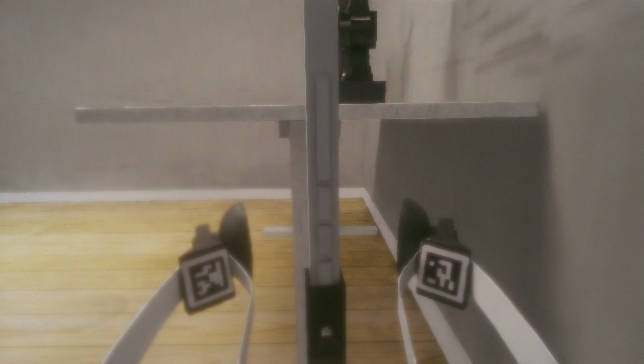

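Knob looks in.

Call:
execute_actions([
  {"benchr":{"joints":{"joint2_rad":1.65,"joint3_rad":0.945,"joint4_rad":0.74}}},
], cameras=[])

Scene clock: 469.80 s.
r1.base_odometry: x=+2.098 y=+1.686 heading=-1.940 (m, m, rad; r1's odometry frame)
r1.turned_by_wheels: +0.000 (rad since the last result)
r1.turned_by_imu: -0.001 (rad since the last result)
r1.base_tilt: forward=+1.2 right=-1.1 (deg)
r1.lidar_m: 2.47 0.90 0.66 0.63 0.56 0.40 0.39 0.40 0.55 0.54 3.29 4.37
r1.head_depth_mm: 1183 975 1240 1224 1212 1150 1072 / 525 944 1707 1526 1370 1238 - / 437 898 1753 1526 1364 1236 - / 457 922 1176 1439 1317 1213 1122 / 1229 982 1791 1538 1375 1220 1097 / 1226 981 1801 1578 1380 1219 1103 / 2675 976 1830 1574 1375 1220 1100
r1.base_status: not commanded
r1.joint_positions: lift_m=+0.520 arm_m=+0.000 wrist_yaw_rad=-0.001 wrist_pitch_rad=+0.009 wrist_roll_rad=+0.004 gripper_m=+0.080 head_pan_rad=-1.563 head_tilt_rad=-0.889
r1.joint_status: not commanded
r1.motor_effort: left_wheel=+0(1) right_wheel=+0(1) lift_m=+49(49) arm_m=-2(3) wrist_yaw_rad=+0(1) wrist_pitch_rad=+13(13) wrist_roll_rad=-2(2) gripper_m=+0(0) head_pan_rad=-2(2) head_tilt_rad=-6(6) (%)
r1.hand_pose: x=-0.0218 y=-0.4017 z=+0.6366 quat_wxyz=(+0.706, -0.003, -0.708, +0.002) (m; r1's base frame)
r1.wrist_depth_mm: - - - 902 - 635 429 / - - - 898 - 649 438 / - - - 522 - 597 432 / - - - 670 - 657 434 / - - - 697 - 649 434 / - - - 689 - 611 438 / - - - 945 - 705 434
benchl.joint_positions: joint1_rad=-1.588 joint2_rad=+0.801 joint3_rad=+0.704 joint4_rad=-1.515 joint5_rad=-0.007 joint6_rad=-0.016 gripper_m=+0.095
benchl.joint_status: not commanded
benchl.hand: x=-0.0023 y=-0.1770 z=+0.1670 quat_wxyz=(+0.012, -0.707, -0.707, -0.017) (m; benchl's fixed frame)
benchr.joint_positions: joint1_rad=+1.559 joint2_rad=+1.659 joint3_rad=+0.934 joint4_rad=+0.717 joint5_rad=+0.007 joint6_rad=+1.603 gripper_m=+0.005
benchr.joint_status: all done
benchr.hand: x=+0.0094 y=+0.6548 z=+0.2461 quat_wxyz=(+0.005, -0.018, -0.710, -0.704) (m; benchr's fixed frame)
pictures: none
No camera images: the call's "cameras" was empty. Leave "cameras" out to get every camera's image.

Call:
execute_actions([
  {"benchr":{"joints":{"gripper_m":0.05}},"r1":{"base":{"translate_m":0.5},"joints":{"wrist_pitch_rad":-0.4,"gripper_m":0}}},
], cameras=[])

Call:
execute_actions([
  {"benchr":{"joints":{"joint2_rad":1.42,"joint3_rad":0.64,"joint4_rad":0.78}},"r1":{"joints":{"wrist_yaw_rad":3.0}}},
], cameras=[])

Call:
execute_actions([
  {"benchr":{"joints":{"joint2_rad":0.8,"joint3_rad":0.5,"joint4_rad":-0.3}},"r1":{"joints":{"lift_m":0.28}}},
], cameras=[])

Call:
execute_actions([
  {"r1":{"base":{"translate_m":0.5}}},
], cameras=[])

Call:
execute_actions([
  {"r1":{"base":{"rotate_rad":-0.526}}},
], cameras=[])

Call:
execute_actions([
  {"r1":{"base":{"translate_m":1}}},
], cameras=[])

Call:
execute_actions([
  {"r1":{"base":{"translate_m":1}}},
], cameras=[])

Call:
execute_actions([
  {"r1":{"base":{"translate_m":0.55}}},
], cameras=[])

Call:
execute_actions([
  {"r1":{"base":{"rotate_rad":2.146}}},
], cameras=[])

Call:
execute_actions([
  {"r1":{"joints":{"lift_m":0.94}}},
], cameras=[])

Call:
execute_actions([
  {"r1":{"joints":{"wrist_yaw_rad":0}}},
], cameras=[])

Call:
execute_actions([
  {"r1":{"joints":{"lift_m":1.08,"wrist_pitch_rad":-1.5,"wrist_roll_rad":1.57,"gripper_m":0.1,"arm_m":0.2}}},
], cameras=["r1_head_camera","r1_wrist_camera","benchr_cam_wrist"])

Scene clock: 492.10 s.
r1.base_odometry: x=+1.918 y=+1.219 heading=-1.940 (m, m, rad; r1's odometry frame)
r1.turned_by_wheels: +0.000 (rad since the last result)
r1.turned_by_imu: +0.003 (rad since the last result)
r1.base_tilt: forward=+1.1 right=-0.8 (deg)
r1.lidar_m: 2.43 0.90 0.66 0.63 0.66 0.90 0.89 0.77 0.75 2.21 3.29 3.94
r1.head_depth_mm: 1226 974 1797 1487 1373 1218 1098 / 1223 976 1806 1568 1361 1242 - / 2590 2131 1842 1577 1374 1241 - / 2673 2211 1846 1578 1370 1214 1117 / 2658 2226 1840 1567 1369 1220 1104 / 2665 2209 1851 1572 1371 1220 1093 / 2676 2212 1842 1573 1369 1224 1099
r1.base_status: done
r1.joint_positions: lift_m=+0.520 arm_m=+0.000 wrist_yaw_rad=-0.001 wrist_pitch_rad=-0.411 wrist_roll_rad=+0.004 gripper_m=+0.000 head_pan_rad=-1.563 head_tilt_rad=-0.889
r1.joint_status: all done
r1.motor_effort: left_wheel=+0(5) right_wheel=-1(5) lift_m=+49(49) arm_m=-3(3) wrist_yaw_rad=+0(1) wrist_pitch_rad=+7(12) wrist_roll_rad=-2(2) gripper_m=-2(79) head_pan_rad=-3(2) head_tilt_rad=-6(6) (%)
r1.hand_pose: x=-0.0219 y=-0.3705 z=+0.5338 quat_wxyz=(+0.691, +0.144, -0.693, -0.146) (m; r1's base frame)
r1.wrist_depth_mm: - - - - - - 615 / - - - - - - 952 / - - - - - - - / - - - - - - - / 936 928 931 - 875 865 869 / 775 773 779 727 768 741 759 / 678 672 668 675 672 664 584
benchl.joint_positions: joint1_rad=-1.588 joint2_rad=+0.801 joint3_rad=+0.704 joint4_rad=-1.515 joint5_rad=-0.007 joint6_rad=-0.016 gripper_m=+0.095
benchl.joint_status: not commanded
benchl.hand: x=-0.0023 y=-0.1770 z=+0.1670 quat_wxyz=(+0.012, -0.707, -0.707, -0.017) (m; benchl's fixed frame)
benchr.joint_positions: joint1_rad=+1.559 joint2_rad=+1.658 joint3_rad=+0.934 joint4_rad=+0.717 joint5_rad=+0.007 joint6_rad=+1.601 gripper_m=+0.050
benchr.joint_status: all done
benchr.hand: x=+0.0094 y=+0.6547 z=+0.2466 quat_wxyz=(+0.004, -0.017, -0.710, -0.704) (m; benchr's fixed frame)
pictures: none
No camera images: the call's "cameras" was empty. Leave "cameras" out to get every camera's image.

Scene clock: 494.60 s.
r1.base_odometry: x=+1.918 y=+1.219 heading=-1.940 (m, m, rad; r1's odometry frame)
r1.turned_by_wheels: +0.000 (rad since the last result)
r1.turned_by_imu: +0.000 (rad since the last result)
r1.base_tilt: forward=+1.2 right=-0.8 (deg)
r1.lidar_m: 2.43 0.90 0.66 0.63 0.66 0.90 0.89 0.77 0.75 2.20 3.27 3.93
r1.head_depth_mm: 1222 976 1780 1501 1365 1223 1101 / 1228 977 1794 1589 1379 1241 - / 2594 2152 1832 1566 1378 1246 - / 2624 2207 1841 1577 1373 1239 - / 2679 2206 1850 1572 1371 1219 1102 / 2683 2218 1832 1567 1378 1221 1102 / 2662 2222 1836 1576 1380 1216 1100
r1.base_status: not commanded
r1.joint_positions: lift_m=+0.520 arm_m=+0.000 wrist_yaw_rad=+2.998 wrist_pitch_rad=-0.411 wrist_roll_rad=+0.004 gripper_m=+0.000 head_pan_rad=-1.563 head_tilt_rad=-0.889
r1.joint_status: all done
r1.motor_effort: left_wheel=+0(0) right_wheel=-1(1) lift_m=+49(49) arm_m=-2(2) wrist_yaw_rad=+1(0) wrist_pitch_rad=+7(7) wrist_roll_rad=-2(2) gripper_m=-3(2) head_pan_rad=-2(3) head_tilt_rad=-5(6) (%)
r1.hand_pose: x=+0.0111 y=+0.0777 z=+0.5338 quat_wxyz=(+0.194, +0.702, +0.094, +0.679) (m; r1's base frame)
r1.wrist_depth_mm: 562 - 593 610 634 654 686 / 590 - 642 662 684 729 765 / 655 672 713 730 759 803 846 / 713 736 800 801 847 912 923 / 781 802 846 - 914 930 907 / 776 784 - 730 761 756 743 / 682 674 679 673 654 664 663
benchl.joint_positions: joint1_rad=-1.588 joint2_rad=+0.801 joint3_rad=+0.704 joint4_rad=-1.515 joint5_rad=-0.007 joint6_rad=-0.016 gripper_m=+0.095
benchl.joint_status: not commanded
benchl.hand: x=-0.0023 y=-0.1770 z=+0.1670 quat_wxyz=(+0.012, -0.707, -0.707, -0.017) (m; benchl's fixed frame)
benchr.joint_positions: joint1_rad=+1.559 joint2_rad=+1.410 joint3_rad=+0.637 joint4_rad=+0.761 joint5_rad=+0.007 joint6_rad=+1.600 gripper_m=+0.050
benchr.joint_status: all done
benchr.hand: x=+0.0081 y=+0.5477 z=+0.2449 quat_wxyz=(+0.004, -0.017, -0.712, -0.702) (m; benchr's fixed frame)
pictures: none
No camera images: the call's "cameras" was empty. Leave "cameras" out to get every camera's image.

Scene clock: 497.60 s.
r1.base_odometry: x=+1.918 y=+1.219 heading=-1.940 (m, m, rad; r1's odometry frame)
r1.turned_by_wheels: +0.000 (rad since the last result)
r1.turned_by_imu: -0.001 (rad since the last result)
r1.base_tilt: forward=+1.3 right=-0.9 (deg)
r1.lidar_m: 2.43 0.90 0.65 0.63 0.66 0.90 0.89 0.77 0.75 2.21 3.27 3.96
r1.head_depth_mm: 1227 975 1792 1500 1359 1218 1095 / 1224 976 1785 1573 1372 1228 1109 / 2571 2142 1821 1559 1369 1220 - / 2639 2198 1826 1580 1377 1224 - / 2649 2187 1835 1578 1378 1224 1098 / 2649 2212 1842 1585 1379 1224 1099 / 2704 2214 1848 1574 1375 1219 1101
r1.base_status: not commanded
r1.joint_positions: lift_m=+0.280 arm_m=+0.000 wrist_yaw_rad=+2.998 wrist_pitch_rad=-0.413 wrist_roll_rad=+0.004 gripper_m=+0.000 head_pan_rad=-1.563 head_tilt_rad=-0.889
r1.joint_status: all done
r1.motor_effort: left_wheel=+0(0) right_wheel=-1(1) lift_m=+30(43) arm_m=-2(2) wrist_yaw_rad=+1(1) wrist_pitch_rad=+8(8) wrist_roll_rad=-2(2) gripper_m=-2(2) head_pan_rad=-2(2) head_tilt_rad=-6(6) (%)
r1.hand_pose: x=+0.0110 y=+0.0775 z=+0.2942 quat_wxyz=(+0.195, +0.702, +0.095, +0.679) (m; r1's base frame)
r1.wrist_depth_mm: 556 - 589 610 632 669 686 / 595 - 640 668 690 718 762 / 645 665 702 721 749 798 800 / 688 690 714 717 711 702 707 / 591 588 591 - 580 568 573 / 494 504 - - 482 483 481 / 443 - - - 419 419 420
benchl.joint_positions: joint1_rad=-1.588 joint2_rad=+0.801 joint3_rad=+0.704 joint4_rad=-1.515 joint5_rad=-0.007 joint6_rad=-0.016 gripper_m=+0.095
benchl.joint_status: not commanded
benchl.hand: x=-0.0023 y=-0.1770 z=+0.1670 quat_wxyz=(+0.012, -0.707, -0.707, -0.017) (m; benchl's fixed frame)
benchr.joint_positions: joint1_rad=+1.559 joint2_rad=+0.799 joint3_rad=+0.489 joint4_rad=-0.285 joint5_rad=+0.007 joint6_rad=+1.600 gripper_m=+0.050
benchr.joint_status: all done
benchr.hand: x=+0.0061 y=+0.3738 z=+0.1950 quat_wxyz=(+0.001, -0.020, -0.883, -0.469) (m; benchr's fixed frame)
pictures: none
No camera images: the call's "cameras" was empty. Leave "cameras" out to get every camera's image.

Scene clock: 501.13 s.
r1.base_odometry: x=+1.737 y=+0.753 heading=-1.940 (m, m, rad; r1's odometry frame)
r1.turned_by_wheels: +0.000 (rad since the last result)
r1.turned_by_imu: +0.004 (rad since the last result)
r1.base_tilt: forward=+1.2 right=-0.9 (deg)
r1.lidar_m: 2.39 0.89 0.65 0.63 0.65 0.90 1.40 1.16 2.00 3.15 3.29 3.50
r1.head_depth_mm: 2673 2192 1825 1588 1370 1217 1093 / 2666 2211 1832 1583 1368 1225 1108 / 2695 2220 1840 1573 1371 1215 - / 2648 2218 1827 1579 1377 1222 - / 2709 2194 1838 1573 1383 1223 1097 / 2659 2191 1845 1569 1378 1218 1098 / 2694 2210 1849 1582 1376 1226 1100
r1.base_status: done
r1.joint_positions: lift_m=+0.280 arm_m=+0.000 wrist_yaw_rad=+2.998 wrist_pitch_rad=-0.413 wrist_roll_rad=+0.004 gripper_m=+0.000 head_pan_rad=-1.563 head_tilt_rad=-0.889
r1.joint_status: not commanded
r1.motor_effort: left_wheel=+0(7) right_wheel=-1(8) lift_m=+31(32) arm_m=-2(2) wrist_yaw_rad=+1(1) wrist_pitch_rad=+8(8) wrist_roll_rad=-2(2) gripper_m=-2(3) head_pan_rad=-3(3) head_tilt_rad=-6(5) (%)
r1.hand_pose: x=+0.0109 y=+0.0775 z=+0.2942 quat_wxyz=(+0.195, +0.702, +0.095, +0.679) (m; r1's base frame)
r1.wrist_depth_mm: 562 - 587 600 637 664 678 / 599 - 647 667 684 718 749 / 661 665 697 728 750 795 808 / 680 696 713 700 710 701 701 / 587 580 594 - 575 585 571 / 496 516 - - 490 488 481 / 439 - - - 423 421 418
benchl.joint_positions: joint1_rad=-1.588 joint2_rad=+0.801 joint3_rad=+0.704 joint4_rad=-1.515 joint5_rad=-0.007 joint6_rad=-0.016 gripper_m=+0.095
benchl.joint_status: not commanded
benchl.hand: x=-0.0023 y=-0.1770 z=+0.1670 quat_wxyz=(+0.012, -0.707, -0.707, -0.017) (m; benchl's fixed frame)
benchr.joint_positions: joint1_rad=+1.559 joint2_rad=+0.799 joint3_rad=+0.489 joint4_rad=-0.285 joint5_rad=+0.007 joint6_rad=+1.600 gripper_m=+0.050
benchr.joint_status: not commanded
benchr.hand: x=+0.0061 y=+0.3738 z=+0.1950 quat_wxyz=(+0.001, -0.020, -0.883, -0.469) (m; benchr's fixed frame)
pictures: none
No camera images: the call's "cameras" was empty. Leave "cameras" out to get every camera's image.

Scene clock: 502.63 s.
r1.base_odometry: x=+1.737 y=+0.753 heading=-2.466 (m, m, rad; r1's odometry frame)
r1.turned_by_wheels: -0.526 (rad since the last result)
r1.turned_by_imu: -0.521 (rad since the last result)
r1.base_tilt: forward=+1.2 right=-1.0 (deg)
r1.lidar_m: 3.50 2.41 0.89 0.65 0.63 0.65 0.90 1.40 1.15 1.99 3.16 3.27
r1.head_depth_mm: 1229 1388 1757 1563 1380 1223 1091 / 1224 2036 1780 1563 1369 1220 1110 / 1229 2174 1839 1571 1371 1223 - / 1329 2221 1847 1574 1379 1219 - / 2569 2215 1835 1577 1379 1222 1102 / 2715 2218 1855 1589 1383 1218 1101 / 2646 2205 1852 1575 1384 1220 1100
r1.base_status: done
r1.joint_positions: lift_m=+0.280 arm_m=+0.000 wrist_yaw_rad=+2.998 wrist_pitch_rad=-0.413 wrist_roll_rad=+0.004 gripper_m=+0.000 head_pan_rad=-1.563 head_tilt_rad=-0.889
r1.joint_status: not commanded
r1.motor_effort: left_wheel=+1(6) right_wheel=-2(6) lift_m=+31(31) arm_m=-3(2) wrist_yaw_rad=+1(0) wrist_pitch_rad=+8(8) wrist_roll_rad=-2(2) gripper_m=-1(2) head_pan_rad=-2(2) head_tilt_rad=-6(6) (%)
r1.hand_pose: x=+0.0109 y=+0.0775 z=+0.2942 quat_wxyz=(+0.195, +0.702, +0.095, +0.679) (m; r1's base frame)
r1.wrist_depth_mm: 469 - 642 766 942 - - / 499 - 695 831 - - - / 527 576 739 857 910 903 900 / 561 610 710 717 710 713 694 / 557 589 588 - 573 576 578 / 497 504 - - 481 485 480 / 439 - - - 424 422 418
benchl.joint_positions: joint1_rad=-1.588 joint2_rad=+0.801 joint3_rad=+0.704 joint4_rad=-1.515 joint5_rad=-0.007 joint6_rad=-0.016 gripper_m=+0.095
benchl.joint_status: not commanded
benchl.hand: x=-0.0023 y=-0.1770 z=+0.1670 quat_wxyz=(+0.012, -0.707, -0.707, -0.017) (m; benchl's fixed frame)
benchr.joint_positions: joint1_rad=+1.559 joint2_rad=+0.799 joint3_rad=+0.489 joint4_rad=-0.285 joint5_rad=+0.007 joint6_rad=+1.600 gripper_m=+0.050
benchr.joint_status: not commanded
benchr.hand: x=+0.0061 y=+0.3738 z=+0.1950 quat_wxyz=(+0.001, -0.020, -0.883, -0.469) (m; benchr's fixed frame)
pictures: none
No camera images: the call's "cameras" was empty. Leave "cameras" out to get every camera's image.

Scene clock: 507.87 s.
r1.base_odometry: x=+0.957 y=+0.128 heading=-2.466 (m, m, rad; r1's odometry frame)
r1.turned_by_wheels: +0.000 (rad since the last result)
r1.turned_by_imu: +0.008 (rad since the last result)
r1.base_tilt: forward=+1.2 right=-1.0 (deg)
r1.lidar_m: 2.48 2.07 1.58 1.16 1.14 1.17 1.63 1.89 2.37 2.74 2.65 2.76
r1.head_depth_mm: 2696 2186 1844 1569 1379 1211 1103 / 2769 2209 1839 1569 1365 1223 1111 / 2659 2212 1836 1582 1374 1221 - / 2597 2199 1829 1573 1366 1225 - / 2499 2232 1836 1580 1377 1224 1103 / 2417 2218 1835 1572 1379 1221 1097 / 2331 2213 1833 1573 1372 1226 1093
r1.base_status: done
r1.joint_positions: lift_m=+0.280 arm_m=+0.000 wrist_yaw_rad=+2.999 wrist_pitch_rad=-0.413 wrist_roll_rad=+0.004 gripper_m=+0.000 head_pan_rad=-1.563 head_tilt_rad=-0.889
r1.joint_status: not commanded
r1.motor_effort: left_wheel=+0(8) right_wheel=-1(4) lift_m=+31(30) arm_m=-2(2) wrist_yaw_rad=+1(1) wrist_pitch_rad=+8(8) wrist_roll_rad=-2(2) gripper_m=-2(2) head_pan_rad=-2(3) head_tilt_rad=-5(5) (%)
r1.hand_pose: x=+0.0108 y=+0.0775 z=+0.2942 quat_wxyz=(+0.194, +0.702, +0.095, +0.679) (m; r1's base frame)
r1.wrist_depth_mm: 839 - - - - - - / 857 - - - - - - / 892 931 932 932 905 915 895 / 732 720 722 699 724 703 701 / 586 579 591 - 568 573 567 / 495 502 - - 498 485 482 / 437 - - - 422 420 415
benchl.joint_positions: joint1_rad=-1.588 joint2_rad=+0.801 joint3_rad=+0.704 joint4_rad=-1.515 joint5_rad=-0.007 joint6_rad=-0.016 gripper_m=+0.095
benchl.joint_status: not commanded
benchl.hand: x=-0.0023 y=-0.1770 z=+0.1670 quat_wxyz=(+0.012, -0.707, -0.707, -0.017) (m; benchl's fixed frame)
benchr.joint_positions: joint1_rad=+1.559 joint2_rad=+0.799 joint3_rad=+0.489 joint4_rad=-0.285 joint5_rad=+0.007 joint6_rad=+1.600 gripper_m=+0.050
benchr.joint_status: not commanded
benchr.hand: x=+0.0061 y=+0.3738 z=+0.1950 quat_wxyz=(+0.001, -0.020, -0.883, -0.469) (m; benchr's fixed frame)
pictures: none
No camera images: the call's "cameras" was empty. Leave "cameras" out to get every camera's image.

Scene clock: 513.10 s.
r1.base_odometry: x=+0.177 y=-0.498 heading=-2.466 (m, m, rad; r1's odometry frame)
r1.turned_by_wheels: +0.000 (rad since the last result)
r1.turned_by_imu: +0.008 (rad since the last result)
r1.base_tilt: forward=+1.3 right=-0.8 (deg)
r1.lidar_m: 1.48 1.23 1.24 1.66 1.63 1.68 2.36 2.73 2.98 2.23 2.16 2.25
r1.head_depth_mm: 2503 2184 1834 1564 1374 1225 1097 / 2442 2187 1845 1566 1372 1219 1117 / 2336 2182 1840 1568 1382 1221 - / 2173 2196 1836 1574 1377 1223 - / 2068 2197 1828 1571 1381 1226 1099 / 1978 2167 1830 1575 1384 1223 1093 / 1885 2088 1842 1571 1376 1222 1094
r1.base_status: done
r1.joint_positions: lift_m=+0.280 arm_m=+0.000 wrist_yaw_rad=+2.999 wrist_pitch_rad=-0.413 wrist_roll_rad=+0.004 gripper_m=+0.000 head_pan_rad=-1.563 head_tilt_rad=-0.889
r1.joint_status: not commanded
r1.motor_effort: left_wheel=+0(8) right_wheel=+0(7) lift_m=+31(31) arm_m=-2(3) wrist_yaw_rad=+0(0) wrist_pitch_rad=+8(8) wrist_roll_rad=-2(2) gripper_m=-2(2) head_pan_rad=-2(2) head_tilt_rad=-6(5) (%)
r1.hand_pose: x=+0.0108 y=+0.0775 z=+0.2942 quat_wxyz=(+0.194, +0.702, +0.095, +0.679) (m; r1's base frame)
r1.wrist_depth_mm: - - - - - - - / - - - - - - - / 944 897 919 922 928 894 886 / 714 716 709 713 718 699 694 / 586 578 589 - 572 570 565 / 493 505 - - 485 479 476 / 439 - - - 424 415 419
benchl.joint_positions: joint1_rad=-1.588 joint2_rad=+0.801 joint3_rad=+0.704 joint4_rad=-1.515 joint5_rad=-0.007 joint6_rad=-0.016 gripper_m=+0.095
benchl.joint_status: not commanded
benchl.hand: x=-0.0023 y=-0.1770 z=+0.1670 quat_wxyz=(+0.012, -0.707, -0.707, -0.017) (m; benchl's fixed frame)
benchr.joint_positions: joint1_rad=+1.559 joint2_rad=+0.799 joint3_rad=+0.489 joint4_rad=-0.285 joint5_rad=+0.007 joint6_rad=+1.600 gripper_m=+0.050
benchr.joint_status: not commanded
benchr.hand: x=+0.0061 y=+0.3738 z=+0.1950 quat_wxyz=(+0.001, -0.020, -0.883, -0.469) (m; benchr's fixed frame)
pictures: none
No camera images: the call's "cameras" was empty. Leave "cameras" out to get every camera's image.

Scene clock: 516.63 s.
r1.base_odometry: x=-0.252 y=-0.842 heading=-2.466 (m, m, rad; r1's odometry frame)
r1.turned_by_wheels: +0.000 (rad since the last result)
r1.turned_by_imu: +0.004 (rad since the last result)
r1.base_tilt: forward=+1.2 right=-1.0 (deg)
r1.lidar_m: 0.93 1.13 0.91 1.65 1.91 1.97 2.75 3.24 2.63 1.96 1.90 1.56
r1.head_depth_mm: 2269 2196 1834 1582 1370 1223 1093 / 2128 2209 1835 1570 1379 1211 1114 / 2017 2181 1828 1571 1382 1219 - / 1904 2126 1846 1561 1374 1223 - / 1819 2065 1833 1583 1374 1221 1096 / 1728 1986 1851 1581 1377 1222 1098 / 1648 1895 1826 1586 1373 1220 1096
r1.base_status: done
r1.joint_positions: lift_m=+0.280 arm_m=+0.000 wrist_yaw_rad=+2.999 wrist_pitch_rad=-0.413 wrist_roll_rad=+0.004 gripper_m=+0.000 head_pan_rad=-1.563 head_tilt_rad=-0.889
r1.joint_status: not commanded
r1.motor_effort: left_wheel=-1(6) right_wheel=+1(6) lift_m=+31(31) arm_m=-3(2) wrist_yaw_rad=+0(1) wrist_pitch_rad=+8(8) wrist_roll_rad=-2(2) gripper_m=-2(2) head_pan_rad=-2(2) head_tilt_rad=-6(5) (%)
r1.hand_pose: x=+0.0108 y=+0.0775 z=+0.2941 quat_wxyz=(+0.194, +0.702, +0.095, +0.679) (m; r1's base frame)
r1.wrist_depth_mm: - - - - - - 865 / - - - - - - 888 / 947 910 909 879 901 903 866 / 727 715 706 710 703 696 694 / 590 586 595 - 576 570 570 / 496 502 - - 481 490 484 / 439 - - - 419 424 418
benchl.joint_positions: joint1_rad=-1.588 joint2_rad=+0.801 joint3_rad=+0.704 joint4_rad=-1.515 joint5_rad=-0.007 joint6_rad=-0.016 gripper_m=+0.095
benchl.joint_status: not commanded
benchl.hand: x=-0.0023 y=-0.1770 z=+0.1670 quat_wxyz=(+0.012, -0.707, -0.707, -0.017) (m; benchl's fixed frame)
benchr.joint_positions: joint1_rad=+1.559 joint2_rad=+0.799 joint3_rad=+0.489 joint4_rad=-0.285 joint5_rad=+0.007 joint6_rad=+1.600 gripper_m=+0.050
benchr.joint_status: not commanded
benchr.hand: x=+0.0061 y=+0.3738 z=+0.1950 quat_wxyz=(+0.001, -0.020, -0.883, -0.469) (m; benchr's fixed frame)
pictures: none
No camera images: the call's "cameras" was empty. Leave "cameras" out to get every camera's image.

Scene clock: 519.27 s.
r1.base_odometry: x=-0.252 y=-0.842 heading=-0.320 (m, m, rad; r1's odometry frame)
r1.turned_by_wheels: +2.146 (rad since the last result)
r1.turned_by_imu: +2.118 (rad since the last result)
r1.base_tilt: forward=+1.3 right=-1.0 (deg)
r1.lidar_m: 1.88 1.99 2.89 3.23 2.52 1.94 1.90 0.92 0.93 1.13 0.91 1.73
r1.head_depth_mm: 980 974 771 654 1305 1221 1090 / 984 975 768 655 1310 1221 1111 / 999 975 772 664 1332 1227 - / 1008 972 758 666 1328 1219 - / 1018 974 813 694 1348 1229 1091 / 1033 980 812 693 1352 1216 1102 / 1041 983 813 692 1352 1229 1098
r1.base_status: done
r1.joint_positions: lift_m=+0.280 arm_m=+0.000 wrist_yaw_rad=+2.999 wrist_pitch_rad=-0.413 wrist_roll_rad=+0.004 gripper_m=+0.000 head_pan_rad=-1.563 head_tilt_rad=-0.889
r1.joint_status: not commanded
r1.motor_effort: left_wheel=-2(7) right_wheel=+2(10) lift_m=+31(31) arm_m=-2(2) wrist_yaw_rad=+1(1) wrist_pitch_rad=+8(8) wrist_roll_rad=-2(2) gripper_m=-2(2) head_pan_rad=-2(2) head_tilt_rad=-6(5) (%)
r1.hand_pose: x=+0.0108 y=+0.0775 z=+0.2941 quat_wxyz=(+0.194, +0.702, +0.095, +0.679) (m; r1's base frame)
r1.wrist_depth_mm: - - - - - - - / - - - - - - - / 945 894 921 915 914 896 889 / 724 718 708 716 703 707 703 / 587 585 594 - 574 572 572 / 491 511 - - 480 483 488 / 435 - - - 418 420 417
benchl.joint_positions: joint1_rad=-1.588 joint2_rad=+0.801 joint3_rad=+0.704 joint4_rad=-1.515 joint5_rad=-0.007 joint6_rad=-0.016 gripper_m=+0.095
benchl.joint_status: not commanded
benchl.hand: x=-0.0023 y=-0.1770 z=+0.1670 quat_wxyz=(+0.012, -0.707, -0.707, -0.017) (m; benchl's fixed frame)
benchr.joint_positions: joint1_rad=+1.559 joint2_rad=+0.799 joint3_rad=+0.489 joint4_rad=-0.285 joint5_rad=+0.007 joint6_rad=+1.600 gripper_m=+0.050
benchr.joint_status: not commanded
benchr.hand: x=+0.0061 y=+0.3738 z=+0.1950 quat_wxyz=(+0.001, -0.020, -0.883, -0.469) (m; benchr's fixed frame)
pictures: none
No camera images: the call's "cameras" was empty. Leave "cameras" out to get every camera's image.

Scene clock: 526.10 s.
r1.base_odometry: x=-0.252 y=-0.842 heading=-0.320 (m, m, rad; r1's odometry frame)
r1.turned_by_wheels: +0.000 (rad since the last result)
r1.turned_by_imu: -0.001 (rad since the last result)
r1.base_tilt: forward=+1.3 right=-1.0 (deg)
r1.lidar_m: 1.88 1.99 2.89 3.22 2.52 1.93 1.90 0.92 0.93 1.13 0.92 1.73
r1.head_depth_mm: 976 974 763 - 1322 1222 1100 / 992 979 770 - 1322 1219 1131 / 996 976 772 - - - - / 1011 975 755 - - 1264 - / 1023 976 813 - 1309 1217 1095 / 1027 974 810 697 1327 1219 1101 / 1039 980 813 695 1354 1215 1098
r1.base_status: not commanded
r1.joint_positions: lift_m=+0.940 arm_m=+0.000 wrist_yaw_rad=+2.999 wrist_pitch_rad=-0.413 wrist_roll_rad=+0.004 gripper_m=+0.000 head_pan_rad=-1.563 head_tilt_rad=-0.889
r1.joint_status: all done
r1.motor_effort: left_wheel=-2(2) right_wheel=+2(2) lift_m=+49(49) arm_m=-2(2) wrist_yaw_rad=+1(0) wrist_pitch_rad=+8(8) wrist_roll_rad=-2(2) gripper_m=-2(2) head_pan_rad=-2(2) head_tilt_rad=-6(6) (%)
r1.hand_pose: x=+0.0108 y=+0.0775 z=+0.9535 quat_wxyz=(+0.195, +0.702, +0.095, +0.679) (m; r1's base frame)
r1.wrist_depth_mm: - - - - - - - / - - - - - - - / - - - - - - - / - - - - - - - / - - - - - - - / - - - - - - - / - - - - - - -
benchl.joint_positions: joint1_rad=-1.588 joint2_rad=+0.801 joint3_rad=+0.704 joint4_rad=-1.515 joint5_rad=-0.007 joint6_rad=-0.016 gripper_m=+0.095
benchl.joint_status: not commanded
benchl.hand: x=-0.0023 y=-0.1770 z=+0.1670 quat_wxyz=(+0.012, -0.707, -0.707, -0.017) (m; benchl's fixed frame)
benchr.joint_positions: joint1_rad=+1.559 joint2_rad=+0.799 joint3_rad=+0.489 joint4_rad=-0.285 joint5_rad=+0.007 joint6_rad=+1.600 gripper_m=+0.050
benchr.joint_status: not commanded
benchr.hand: x=+0.0061 y=+0.3738 z=+0.1950 quat_wxyz=(+0.001, -0.020, -0.883, -0.469) (m; benchr's fixed frame)
pictures: none
No camera images: the call's "cameras" was empty. Leave "cameras" out to get every camera's image.

Scene clock: 528.60 s.
r1.base_odometry: x=-0.252 y=-0.842 heading=-0.320 (m, m, rad; r1's odometry frame)
r1.turned_by_wheels: +0.000 (rad since the last result)
r1.turned_by_imu: +0.000 (rad since the last result)
r1.base_tilt: forward=+1.2 right=-1.2 (deg)
r1.lidar_m: 1.88 2.00 2.89 3.26 2.52 1.94 1.90 0.92 0.93 1.13 0.91 1.74
r1.head_depth_mm: 979 977 760 - - - 1097 / 985 973 773 - - 1180 1111 / 999 980 768 - - 1183 1129 / 1011 975 774 665 1323 1214 1131 / 1019 978 810 693 1355 1217 1100 / 1033 974 812 692 1354 1223 1099 / 1042 978 810 692 1359 1229 1100
r1.base_status: not commanded
r1.joint_positions: lift_m=+0.940 arm_m=+0.000 wrist_yaw_rad=+0.002 wrist_pitch_rad=-0.413 wrist_roll_rad=+0.003 gripper_m=+0.000 head_pan_rad=-1.563 head_tilt_rad=-0.889
r1.joint_status: all done
r1.motor_effort: left_wheel=-2(2) right_wheel=+1(2) lift_m=+49(49) arm_m=-3(2) wrist_yaw_rad=-2(2) wrist_pitch_rad=+8(8) wrist_roll_rad=-2(2) gripper_m=-2(2) head_pan_rad=-2(2) head_tilt_rad=-6(6) (%)
r1.hand_pose: x=-0.0210 y=-0.3703 z=+0.9535 quat_wxyz=(+0.691, +0.146, -0.693, -0.145) (m; r1's base frame)
r1.wrist_depth_mm: 842 818 810 778 774 769 748 / 930 893 902 876 841 828 831 / 903 786 790 796 764 774 780 / 616 623 613 500 490 495 542 / 502 501 497 - 487 479 413 / 424 422 420 292 410 408 392 / 365 367 360 325 316 309 280
benchl.joint_positions: joint1_rad=-1.588 joint2_rad=+0.801 joint3_rad=+0.704 joint4_rad=-1.515 joint5_rad=-0.007 joint6_rad=-0.016 gripper_m=+0.095
benchl.joint_status: not commanded
benchl.hand: x=-0.0023 y=-0.1770 z=+0.1670 quat_wxyz=(+0.012, -0.707, -0.707, -0.017) (m; benchl's fixed frame)
benchr.joint_positions: joint1_rad=+1.559 joint2_rad=+0.799 joint3_rad=+0.489 joint4_rad=-0.285 joint5_rad=+0.007 joint6_rad=+1.600 gripper_m=+0.050
benchr.joint_status: not commanded
benchr.hand: x=+0.0061 y=+0.3738 z=+0.1950 quat_wxyz=(+0.001, -0.020, -0.883, -0.469) (m; benchr's fixed frame)
pictures: none
No camera images: the call's "cameras" was empty. Leave "cameras" out to get every camera's image.

Scene clock: 531.30 s.
r1.base_odometry: x=-0.252 y=-0.842 heading=-0.320 (m, m, rad; r1's odometry frame)
r1.turned_by_wheels: +0.000 (rad since the last result)
r1.turned_by_imu: -0.001 (rad since the last result)
r1.base_tilt: forward=+1.2 right=-1.1 (deg)
r1.lidar_m: 1.88 1.99 2.89 3.24 2.52 1.93 1.90 0.92 0.93 1.13 0.91 1.73
r1.head_depth_mm: 952 926 769 652 1302 1223 1094 / 956 951 769 654 1301 1215 1114 / - - 771 660 1325 1222 1127 / - 938 757 666 1324 1218 1130 / 1021 974 807 693 1350 1225 1102 / 1030 977 810 696 1358 1221 1095 / 1044 978 814 695 1352 1222 1095
r1.base_status: not commanded
r1.joint_positions: lift_m=+1.080 arm_m=+0.200 wrist_yaw_rad=+0.001 wrist_pitch_rad=-1.493 wrist_roll_rad=+1.566 gripper_m=+0.100 head_pan_rad=-1.563 head_tilt_rad=-0.889
r1.joint_status: all done
r1.motor_effort: left_wheel=-2(2) right_wheel=+1(2) lift_m=+49(51) arm_m=+2(0) wrist_yaw_rad=-1(1) wrist_pitch_rad=-4(7) wrist_roll_rad=+2(2) gripper_m=+1(79) head_pan_rad=-3(2) head_tilt_rad=-6(7) (%)
r1.hand_pose: x=-0.0215 y=-0.3403 z=+0.9610 quat_wxyz=(+0.003, +0.002, -0.734, -0.679) (m; r1's base frame)
r1.wrist_depth_mm: 360 380 372 368 - - 942 / 361 389 381 384 - - - / 365 401 391 394 - - - / 365 408 407 406 - - - / 442 432 330 419 - - - / 461 451 441 - - - - / 471 469 453 - - - -
benchl.joint_positions: joint1_rad=-1.588 joint2_rad=+0.801 joint3_rad=+0.704 joint4_rad=-1.515 joint5_rad=-0.007 joint6_rad=-0.016 gripper_m=+0.095
benchl.joint_status: not commanded
benchl.hand: x=-0.0023 y=-0.1770 z=+0.1670 quat_wxyz=(+0.012, -0.707, -0.707, -0.017) (m; benchl's fixed frame)
benchr.joint_positions: joint1_rad=+1.559 joint2_rad=+0.799 joint3_rad=+0.489 joint4_rad=-0.285 joint5_rad=+0.007 joint6_rad=+1.600 gripper_m=+0.050
benchr.joint_status: not commanded
benchr.hand: x=+0.0061 y=+0.3738 z=+0.1950 quat_wxyz=(+0.001, -0.020, -0.883, -0.469) (m; benchr's fixed frame)
pictures: benchr_cam_wrist, r1_head_camera (sideways: a quarter turn clockwise sets it upright), r1_wrist_camera
Images, in order (width x height): benchr_cam_wrist 616x616, r1_head_camera 896x504, r1_wrist_camera 644x364.

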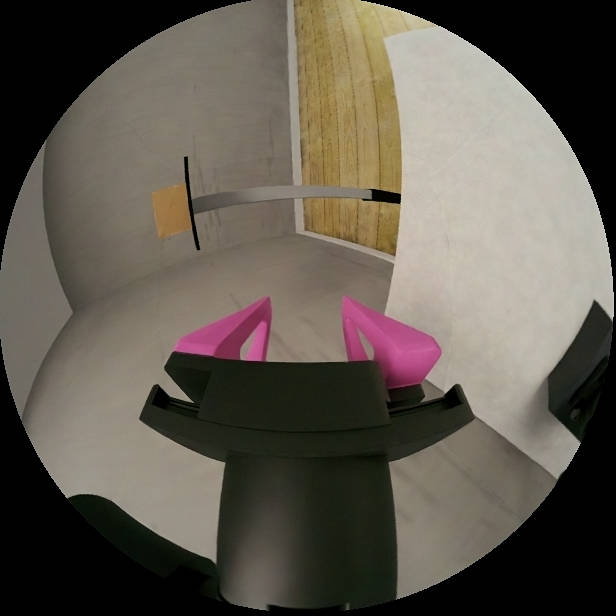

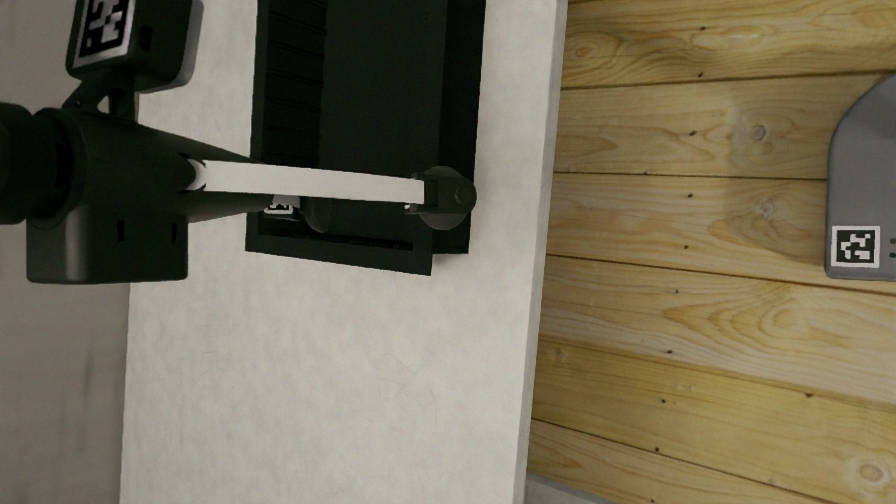

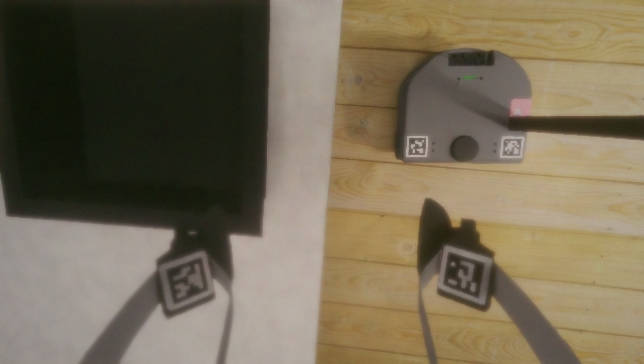

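Call:
execute_actions([
  {"r1":{"base":{"translate_m":-0.17},"joints":{"arm_m":0.27,"lift_m":1.0}}},
], cameras=["r1_head_camera","r1_wrist_camera"])

Scene clock: 536.80 s.
r1.base_odometry: x=-0.414 y=-0.788 heading=-0.320 (m, m, rad; r1's odometry frame)
r1.turned_by_wheels: +0.000 (rad since the last result)
r1.turned_by_imu: -0.002 (rad since the last result)
r1.base_tilt: forward=+1.3 right=-0.9 (deg)
r1.lidar_m: 2.05 2.18 3.14 3.29 2.29 1.76 1.72 1.48 0.81 1.12 1.02 1.05
r1.head_depth_mm: 986 991 743 654 641 1217 1096 / - 1036 767 654 1305 1224 1119 / - - 767 654 1298 1224 1136 / 999 936 767 659 1328 1225 1132 / 1012 975 775 665 1328 1219 1094 / 1015 976 754 665 1330 1221 1098 / 1024 976 813 679 1350 1221 1099
r1.base_status: done
r1.joint_positions: lift_m=+1.000 arm_m=+0.270 wrist_yaw_rad=+0.001 wrist_pitch_rad=-1.494 wrist_roll_rad=+1.566 gripper_m=+0.100 head_pan_rad=-1.563 head_tilt_rad=-0.889
r1.joint_status: all done
r1.motor_effort: left_wheel=-1(5) right_wheel=+2(3) lift_m=+30(46) arm_m=+2(4) wrist_yaw_rad=-1(1) wrist_pitch_rad=-4(4) wrist_roll_rad=+2(2) gripper_m=+1(1) head_pan_rad=-2(2) head_tilt_rad=-5(6) (%)
r1.hand_pose: x=-0.0215 y=-0.4101 z=+0.8817 quat_wxyz=(+0.003, +0.002, -0.734, -0.680) (m; r1's base frame)
r1.wrist_depth_mm: 280 303 297 288 291 905 894 / 283 312 305 295 297 - 925 / 287 321 315 306 302 - 944 / 290 332 324 318 - - 968 / 294 346 338 328 328 - - / 301 355 348 337 - - - / 302 366 358 350 - - -
benchl.joint_positions: joint1_rad=-1.588 joint2_rad=+0.801 joint3_rad=+0.704 joint4_rad=-1.515 joint5_rad=-0.007 joint6_rad=-0.016 gripper_m=+0.095
benchl.joint_status: not commanded
benchl.hand: x=-0.0023 y=-0.1770 z=+0.1670 quat_wxyz=(+0.012, -0.707, -0.707, -0.017) (m; benchl's fixed frame)
benchr.joint_positions: joint1_rad=+1.559 joint2_rad=+0.799 joint3_rad=+0.489 joint4_rad=-0.285 joint5_rad=+0.007 joint6_rad=+1.600 gripper_m=+0.050
benchr.joint_status: not commanded
benchr.hand: x=+0.0061 y=+0.3738 z=+0.1950 quat_wxyz=(+0.001, -0.020, -0.883, -0.469) (m; benchr's fixed frame)
pictures: r1_head_camera (sideways: a quarter turn clockwise sets it upright), r1_wrist_camera
Images, in order (width x height): r1_head_camera 896x504, r1_wrist_camera 644x364.

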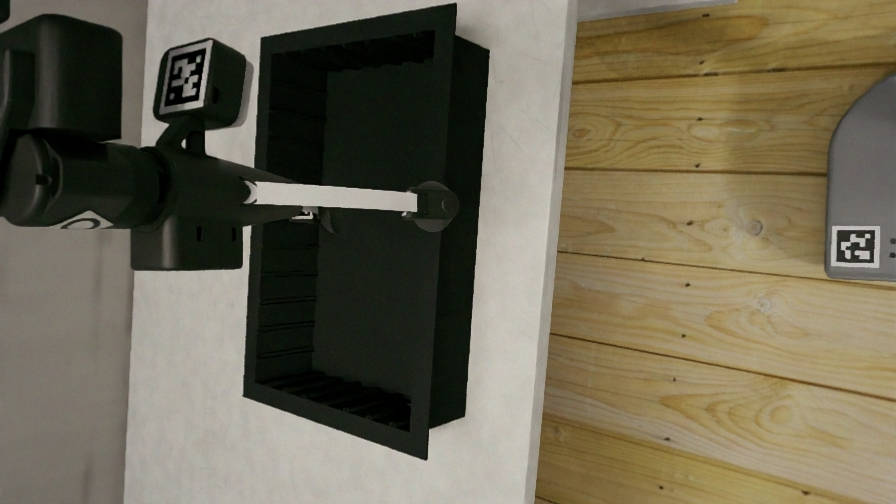

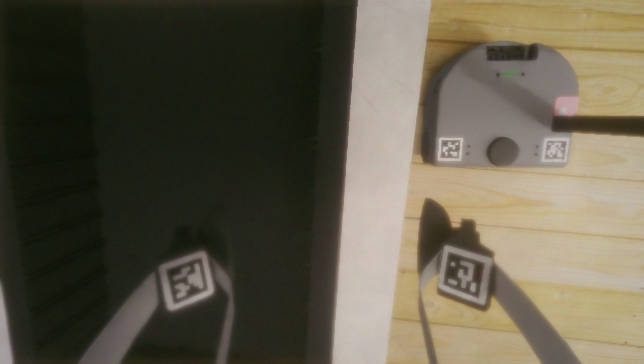

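Call:
execute_actions([
  {"r1":{"joints":{"lift_m":0.885}}},
], cameras=[])

Call:
execute_actions([
  {"r1":{"joints":{"gripper_m":-0.035}}},
], cameras=[])

Call:
execute_actions([
  {"r1":{"joints":{"lift_m":1.09}}},
], cameras=[])

Call:
execute_actions([
  {"r1":{"base":{"rotate_rad":1.53},"joints":{"arm_m":0.1}}},
], cameras=["r1_head_camera"])

Call:
execute_actions([
  {"r1":{"base":{"translate_m":1}}},
], cameras=[])

Call:
execute_actions([
  {"r1":{"base":{"translate_m":1}}},
], cameras=[])

Scene clock: 545.27 s.
r1.base_odometry: x=-0.414 y=-0.788 heading=-0.320 (m, m, rad; r1's odometry frame)
r1.turned_by_wheels: +0.000 (rad since the last result)
r1.turned_by_imu: -0.001 (rad since the last result)
r1.base_tilt: forward=+1.4 right=-1.1 (deg)
r1.lidar_m: 2.05 2.18 3.15 3.35 2.28 1.76 1.73 1.49 0.81 1.12 1.02 1.04
r1.head_depth_mm: 949 - - 651 1273 1218 1096 / 949 - - 653 1302 1221 1110 / 968 - - 651 1306 1218 1131 / 994 975 758 654 1330 1217 1136 / 1008 979 775 666 1329 1221 1099 / 1022 977 752 667 1323 1216 1100 / 1036 975 808 679 1359 1222 1103
r1.base_status: not commanded
r1.joint_positions: lift_m=+0.885 arm_m=+0.270 wrist_yaw_rad=+0.001 wrist_pitch_rad=-1.494 wrist_roll_rad=+1.566 gripper_m=+0.100 head_pan_rad=-1.563 head_tilt_rad=-0.889
r1.joint_status: all done
r1.motor_effort: left_wheel=-1(1) right_wheel=+1(1) lift_m=+31(31) arm_m=+2(2) wrist_yaw_rad=-1(0) wrist_pitch_rad=-4(4) wrist_roll_rad=+2(2) gripper_m=+0(1) head_pan_rad=-2(2) head_tilt_rad=-6(6) (%)
r1.hand_pose: x=-0.0215 y=-0.4101 z=+0.7667 quat_wxyz=(+0.003, +0.002, -0.734, -0.680) (m; r1's base frame)
r1.wrist_depth_mm: 196 191 186 104 182 809 789 / 201 197 193 107 187 - 837 / 208 203 199 111 193 - - / 214 210 205 114 200 900 866 / 223 218 213 118 206 900 892 / 231 224 219 122 214 915 927 / 240 233 226 127 223 968 961
benchl.joint_positions: joint1_rad=-1.588 joint2_rad=+0.801 joint3_rad=+0.704 joint4_rad=-1.515 joint5_rad=-0.007 joint6_rad=-0.016 gripper_m=+0.095
benchl.joint_status: not commanded
benchl.hand: x=-0.0023 y=-0.1770 z=+0.1670 quat_wxyz=(+0.012, -0.707, -0.707, -0.017) (m; benchl's fixed frame)
benchr.joint_positions: joint1_rad=+1.559 joint2_rad=+0.799 joint3_rad=+0.489 joint4_rad=-0.285 joint5_rad=+0.007 joint6_rad=+1.600 gripper_m=+0.050
benchr.joint_status: not commanded
benchr.hand: x=+0.0061 y=+0.3738 z=+0.1950 quat_wxyz=(+0.001, -0.020, -0.883, -0.469) (m; benchr's fixed frame)
pictures: none
No camera images: the call's "cameras" was empty. Leave "cameras" out to get every camera's image.

Scene clock: 547.10 s.
r1.base_odometry: x=-0.414 y=-0.788 heading=-0.320 (m, m, rad; r1's odometry frame)
r1.turned_by_wheels: +0.000 (rad since the last result)
r1.turned_by_imu: +0.000 (rad since the last result)
r1.base_tilt: forward=+1.2 right=-1.0 (deg)
r1.lidar_m: 2.05 2.18 3.14 3.30 2.29 1.76 1.72 1.49 0.81 1.12 1.02 1.05
r1.head_depth_mm: 950 - - 653 1266 1217 1096 / 956 - - 657 1303 1227 1118 / 968 - - 653 1309 1225 1132 / 996 982 756 653 1333 1225 1131 / 1006 975 772 662 1318 1225 1099 / 1018 977 756 666 1332 1217 1099 / 1038 972 815 682 1351 1223 1100
r1.base_status: not commanded
r1.joint_positions: lift_m=+0.885 arm_m=+0.270 wrist_yaw_rad=+0.001 wrist_pitch_rad=-1.490 wrist_roll_rad=+1.569 gripper_m=-0.034 head_pan_rad=-1.563 head_tilt_rad=-0.889
r1.joint_status: all done
r1.motor_effort: left_wheel=-1(1) right_wheel=+2(1) lift_m=+30(31) arm_m=+2(2) wrist_yaw_rad=+0(0) wrist_pitch_rad=-6(8) wrist_roll_rad=+1(2) gripper_m=-25(100) head_pan_rad=-2(2) head_tilt_rad=-6(6) (%)
r1.hand_pose: x=-0.0215 y=-0.4112 z=+0.7666 quat_wxyz=(+0.001, +0.001, -0.735, -0.678) (m; r1's base frame)
r1.wrist_depth_mm: 195 192 188 103 182 802 795 / 201 198 194 107 186 - 827 / 207 204 200 110 192 - - / 216 211 205 114 199 885 880 / 224 218 213 117 204 907 890 / 231 226 221 122 590 960 924 / 240 234 227 127 221 963 960
benchl.joint_positions: joint1_rad=-1.588 joint2_rad=+0.801 joint3_rad=+0.704 joint4_rad=-1.515 joint5_rad=-0.007 joint6_rad=-0.016 gripper_m=+0.095
benchl.joint_status: not commanded
benchl.hand: x=-0.0023 y=-0.1770 z=+0.1670 quat_wxyz=(+0.012, -0.707, -0.707, -0.017) (m; benchl's fixed frame)
benchr.joint_positions: joint1_rad=+1.559 joint2_rad=+0.799 joint3_rad=+0.489 joint4_rad=-0.285 joint5_rad=+0.007 joint6_rad=+1.600 gripper_m=+0.050
benchr.joint_status: not commanded
benchr.hand: x=+0.0061 y=+0.3738 z=+0.1950 quat_wxyz=(+0.001, -0.020, -0.883, -0.469) (m; benchr's fixed frame)
pictures: none
No camera images: the call's "cameras" was empty. Leave "cameras" out to get every camera's image.

Scene clock: 549.80 s.
r1.base_odometry: x=-0.414 y=-0.788 heading=-0.320 (m, m, rad; r1's odometry frame)
r1.turned_by_wheels: +0.000 (rad since the last result)
r1.turned_by_imu: -0.001 (rad since the last result)
r1.base_tilt: forward=+1.4 right=-1.0 (deg)
r1.lidar_m: 2.05 2.18 3.17 3.32 2.29 1.76 1.73 1.49 0.81 1.12 1.02 1.05
r1.head_depth_mm: - 974 462 692 640 1218 1099 / 1015 972 461 695 1304 1222 1114 / - 665 468 695 1305 1217 1131 / 1043 977 466 695 1330 1218 1138 / 1009 978 469 697 1338 1223 1097 / 1023 978 473 695 1333 1218 1102 / 1033 981 482 695 1350 1220 1095
r1.base_status: not commanded
r1.joint_positions: lift_m=+1.090 arm_m=+0.270 wrist_yaw_rad=+0.000 wrist_pitch_rad=-1.512 wrist_roll_rad=+1.569 gripper_m=-0.031 head_pan_rad=-1.563 head_tilt_rad=-0.889
r1.joint_status: all done
r1.motor_effort: left_wheel=-1(1) right_wheel=+2(2) lift_m=+54(50) arm_m=+1(1) wrist_yaw_rad=+0(1) wrist_pitch_rad=+7(10) wrist_roll_rad=+0(1) gripper_m=-18(24) head_pan_rad=-3(2) head_tilt_rad=-6(6) (%)
r1.hand_pose: x=-0.0215 y=-0.4056 z=+0.9710 quat_wxyz=(+0.001, +0.001, -0.727, -0.686) (m; r1's base frame)
r1.wrist_depth_mm: 244 273 238 115 - - - / 247 283 248 120 - - - / 250 291 254 124 391 - - / 257 301 262 127 - - - / 266 310 278 128 - - - / 275 319 298 137 - - - / 286 329 286 198 - - -
benchl.joint_positions: joint1_rad=-1.588 joint2_rad=+0.801 joint3_rad=+0.704 joint4_rad=-1.515 joint5_rad=-0.007 joint6_rad=-0.016 gripper_m=+0.095
benchl.joint_status: not commanded
benchl.hand: x=-0.0023 y=-0.1770 z=+0.1670 quat_wxyz=(+0.012, -0.707, -0.707, -0.017) (m; benchl's fixed frame)
benchr.joint_positions: joint1_rad=+1.559 joint2_rad=+0.799 joint3_rad=+0.489 joint4_rad=-0.285 joint5_rad=+0.007 joint6_rad=+1.600 gripper_m=+0.050
benchr.joint_status: not commanded
benchr.hand: x=+0.0061 y=+0.3738 z=+0.1950 quat_wxyz=(+0.001, -0.020, -0.883, -0.469) (m; benchr's fixed frame)
pictures: none
No camera images: the call's "cameras" was empty. Leave "cameras" out to get every camera's image.

Scene clock: 553.17 s.
r1.base_odometry: x=-0.414 y=-0.788 heading=+1.210 (m, m, rad; r1's odometry frame)
r1.turned_by_wheels: +1.530 (rad since the last result)
r1.turned_by_imu: +1.520 (rad since the last result)
r1.base_tilt: forward=+1.4 right=-1.0 (deg)
r1.lidar_m: 3.28 2.37 1.77 1.72 1.53 0.81 1.12 1.05 1.03 2.05 2.15 3.02
r1.head_depth_mm: - 2005 560 544 373 1220 1098 / - - 563 540 375 1221 1113 / - - - 354 1300 1219 1132 / 1858 - 566 534 383 1222 1132 / 1862 2091 578 533 386 1210 1098 / 1869 2084 581 529 389 1224 1096 / 1887 2121 1801 368 393 1225 1093
r1.base_status: done
r1.joint_positions: lift_m=+1.090 arm_m=+0.100 wrist_yaw_rad=+0.000 wrist_pitch_rad=-1.512 wrist_roll_rad=+1.569 gripper_m=-0.031 head_pan_rad=-1.563 head_tilt_rad=-0.889
r1.joint_status: all done
r1.motor_effort: left_wheel=-2(6) right_wheel=+1(10) lift_m=+54(54) arm_m=-3(6) wrist_yaw_rad=+0(0) wrist_pitch_rad=+7(7) wrist_roll_rad=+1(0) gripper_m=-18(19) head_pan_rad=-2(3) head_tilt_rad=-6(6) (%)
r1.hand_pose: x=-0.0215 y=-0.2361 z=+0.9710 quat_wxyz=(+0.001, +0.001, -0.727, -0.686) (m; r1's base frame)
r1.wrist_depth_mm: 243 275 238 116 - - 956 / 247 282 248 120 - - - / 256 289 253 124 - - - / 262 299 263 127 - - - / 270 311 278 127 - - - / 281 318 298 136 - - - / 287 329 287 197 - - -
benchl.joint_positions: joint1_rad=-1.588 joint2_rad=+0.801 joint3_rad=+0.704 joint4_rad=-1.515 joint5_rad=-0.007 joint6_rad=-0.016 gripper_m=+0.095
benchl.joint_status: not commanded
benchl.hand: x=-0.0023 y=-0.1770 z=+0.1670 quat_wxyz=(+0.012, -0.707, -0.707, -0.017) (m; benchl's fixed frame)
benchr.joint_positions: joint1_rad=+1.559 joint2_rad=+0.799 joint3_rad=+0.489 joint4_rad=-0.285 joint5_rad=+0.007 joint6_rad=+1.600 gripper_m=+0.050
benchr.joint_status: not commanded
benchr.hand: x=+0.0061 y=+0.3738 z=+0.1950 quat_wxyz=(+0.001, -0.020, -0.883, -0.469) (m; benchr's fixed frame)
pictures: r1_head_camera (sideways: a quarter turn clockwise sets it upright)
Images, in order (width x height): r1_head_camera 896x504.

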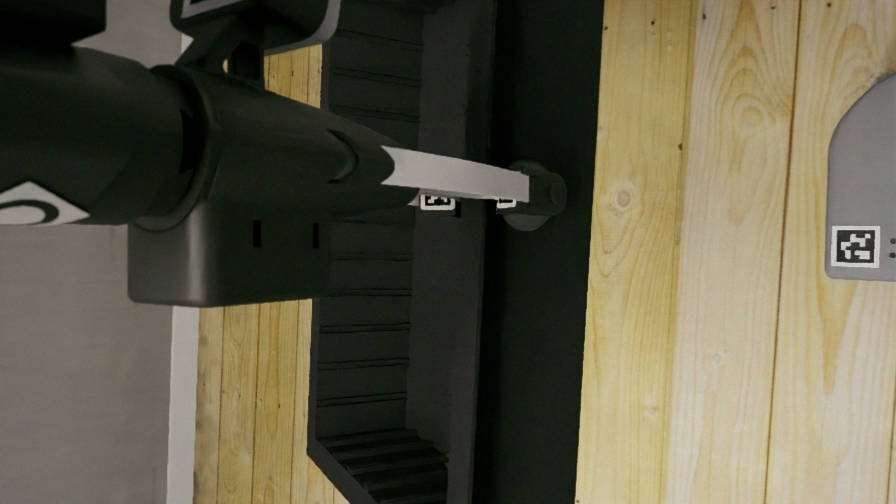

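Scene clock: 564.77 s.
r1.base_odometry: x=-0.060 y=+0.147 heading=+1.210 (m, m, rad; r1's odometry frame)
r1.turned_by_wheels: +0.000 (rad since the last result)
r1.turned_by_imu: +0.005 (rad since the last result)
r1.base_tilt: forward=+1.3 right=-1.0 (deg)
r1.lidar_m: 2.31 2.30 1.73 1.69 1.77 1.74 2.13 1.88 2.15 2.09 2.20 2.28
r1.head_depth_mm: - 2061 559 543 373 1226 1098 / - - 566 541 376 1231 1117 / - - - 354 1302 1217 1129 / 1881 - 567 535 383 1216 1130 / 1899 2114 577 533 387 1223 1103 / 1916 2149 580 530 390 1223 1097 / 1915 2154 1801 368 392 1223 1094
r1.base_status: done
r1.joint_positions: lift_m=+1.090 arm_m=+0.100 wrist_yaw_rad=+0.000 wrist_pitch_rad=-1.512 wrist_roll_rad=+1.569 gripper_m=-0.031 head_pan_rad=-1.563 head_tilt_rad=-0.889
r1.joint_status: not commanded
r1.motor_effort: left_wheel=-2(3) right_wheel=+2(7) lift_m=+54(54) arm_m=-2(3) wrist_yaw_rad=+0(0) wrist_pitch_rad=+7(7) wrist_roll_rad=+0(0) gripper_m=-19(18) head_pan_rad=-2(3) head_tilt_rad=-6(6) (%)
r1.hand_pose: x=-0.0215 y=-0.2361 z=+0.9710 quat_wxyz=(+0.001, +0.001, -0.727, -0.686) (m; r1's base frame)
r1.wrist_depth_mm: 242 274 237 116 - - - / 248 281 245 120 - - - / 256 291 255 123 - - - / 261 301 264 127 - - - / 271 308 280 128 - - - / 281 321 299 137 - - - / 287 331 287 198 - - -
benchl.joint_positions: joint1_rad=-1.588 joint2_rad=+0.801 joint3_rad=+0.704 joint4_rad=-1.515 joint5_rad=-0.007 joint6_rad=-0.016 gripper_m=+0.095
benchl.joint_status: not commanded
benchl.hand: x=-0.0023 y=-0.1770 z=+0.1670 quat_wxyz=(+0.012, -0.707, -0.707, -0.017) (m; benchl's fixed frame)
benchr.joint_positions: joint1_rad=+1.559 joint2_rad=+0.799 joint3_rad=+0.489 joint4_rad=-0.285 joint5_rad=+0.007 joint6_rad=+1.600 gripper_m=+0.050
benchr.joint_status: not commanded
benchr.hand: x=+0.0061 y=+0.3738 z=+0.1950 quat_wxyz=(+0.001, -0.020, -0.883, -0.469) (m; benchr's fixed frame)
pictures: none
No camera images: the call's "cameras" was empty. Leave "cameras" out to get every camera's image.

Scene clock: 576.37 s.
r1.base_odometry: x=+0.293 y=+1.083 heading=+1.210 (m, m, rad; r1's odometry frame)
r1.turned_by_wheels: +0.000 (rad since the last result)
r1.turned_by_imu: +0.005 (rad since the last result)
r1.base_tilt: forward=+1.2 right=-1.2 (deg)
r1.lidar_m: 1.64 1.38 1.68 1.64 1.73 2.46 2.72 2.84 2.19 2.14 2.23 1.33
r1.head_depth_mm: - 2078 561 543 373 1219 1103 / - - 563 539 376 1222 1111 / - - - 354 1301 1217 1132 / 1930 - 566 535 384 1223 1135 / 1936 2141 578 533 385 1217 1095 / 1972 2137 581 531 388 1221 1096 / 1982 2156 1782 368 392 1224 1097
r1.base_status: done
r1.joint_positions: lift_m=+1.090 arm_m=+0.100 wrist_yaw_rad=+0.000 wrist_pitch_rad=-1.512 wrist_roll_rad=+1.569 gripper_m=-0.031 head_pan_rad=-1.563 head_tilt_rad=-0.889
r1.joint_status: not commanded
r1.motor_effort: left_wheel=-2(2) right_wheel=+2(6) lift_m=+54(54) arm_m=-2(3) wrist_yaw_rad=-1(1) wrist_pitch_rad=+7(7) wrist_roll_rad=+0(1) gripper_m=-19(19) head_pan_rad=-2(2) head_tilt_rad=-6(5) (%)
r1.hand_pose: x=-0.0215 y=-0.2361 z=+0.9710 quat_wxyz=(+0.001, +0.001, -0.727, -0.686) (m; r1's base frame)
r1.wrist_depth_mm: 243 272 238 116 - - - / 247 281 246 120 - - - / 257 292 253 123 - - - / 261 302 264 127 - - - / 269 306 279 128 - - - / 281 322 298 136 - - - / 289 331 286 197 - - -
benchl.joint_positions: joint1_rad=-1.588 joint2_rad=+0.801 joint3_rad=+0.704 joint4_rad=-1.515 joint5_rad=-0.007 joint6_rad=-0.016 gripper_m=+0.095
benchl.joint_status: not commanded
benchl.hand: x=-0.0023 y=-0.1770 z=+0.1670 quat_wxyz=(+0.012, -0.707, -0.707, -0.017) (m; benchl's fixed frame)
benchr.joint_positions: joint1_rad=+1.559 joint2_rad=+0.799 joint3_rad=+0.489 joint4_rad=-0.285 joint5_rad=+0.007 joint6_rad=+1.600 gripper_m=+0.050
benchr.joint_status: not commanded
benchr.hand: x=+0.0061 y=+0.3738 z=+0.1950 quat_wxyz=(+0.001, -0.020, -0.883, -0.469) (m; benchr's fixed frame)
pictures: none
No camera images: the call's "cameras" was empty. Leave "cameras" out to get every camera's image.


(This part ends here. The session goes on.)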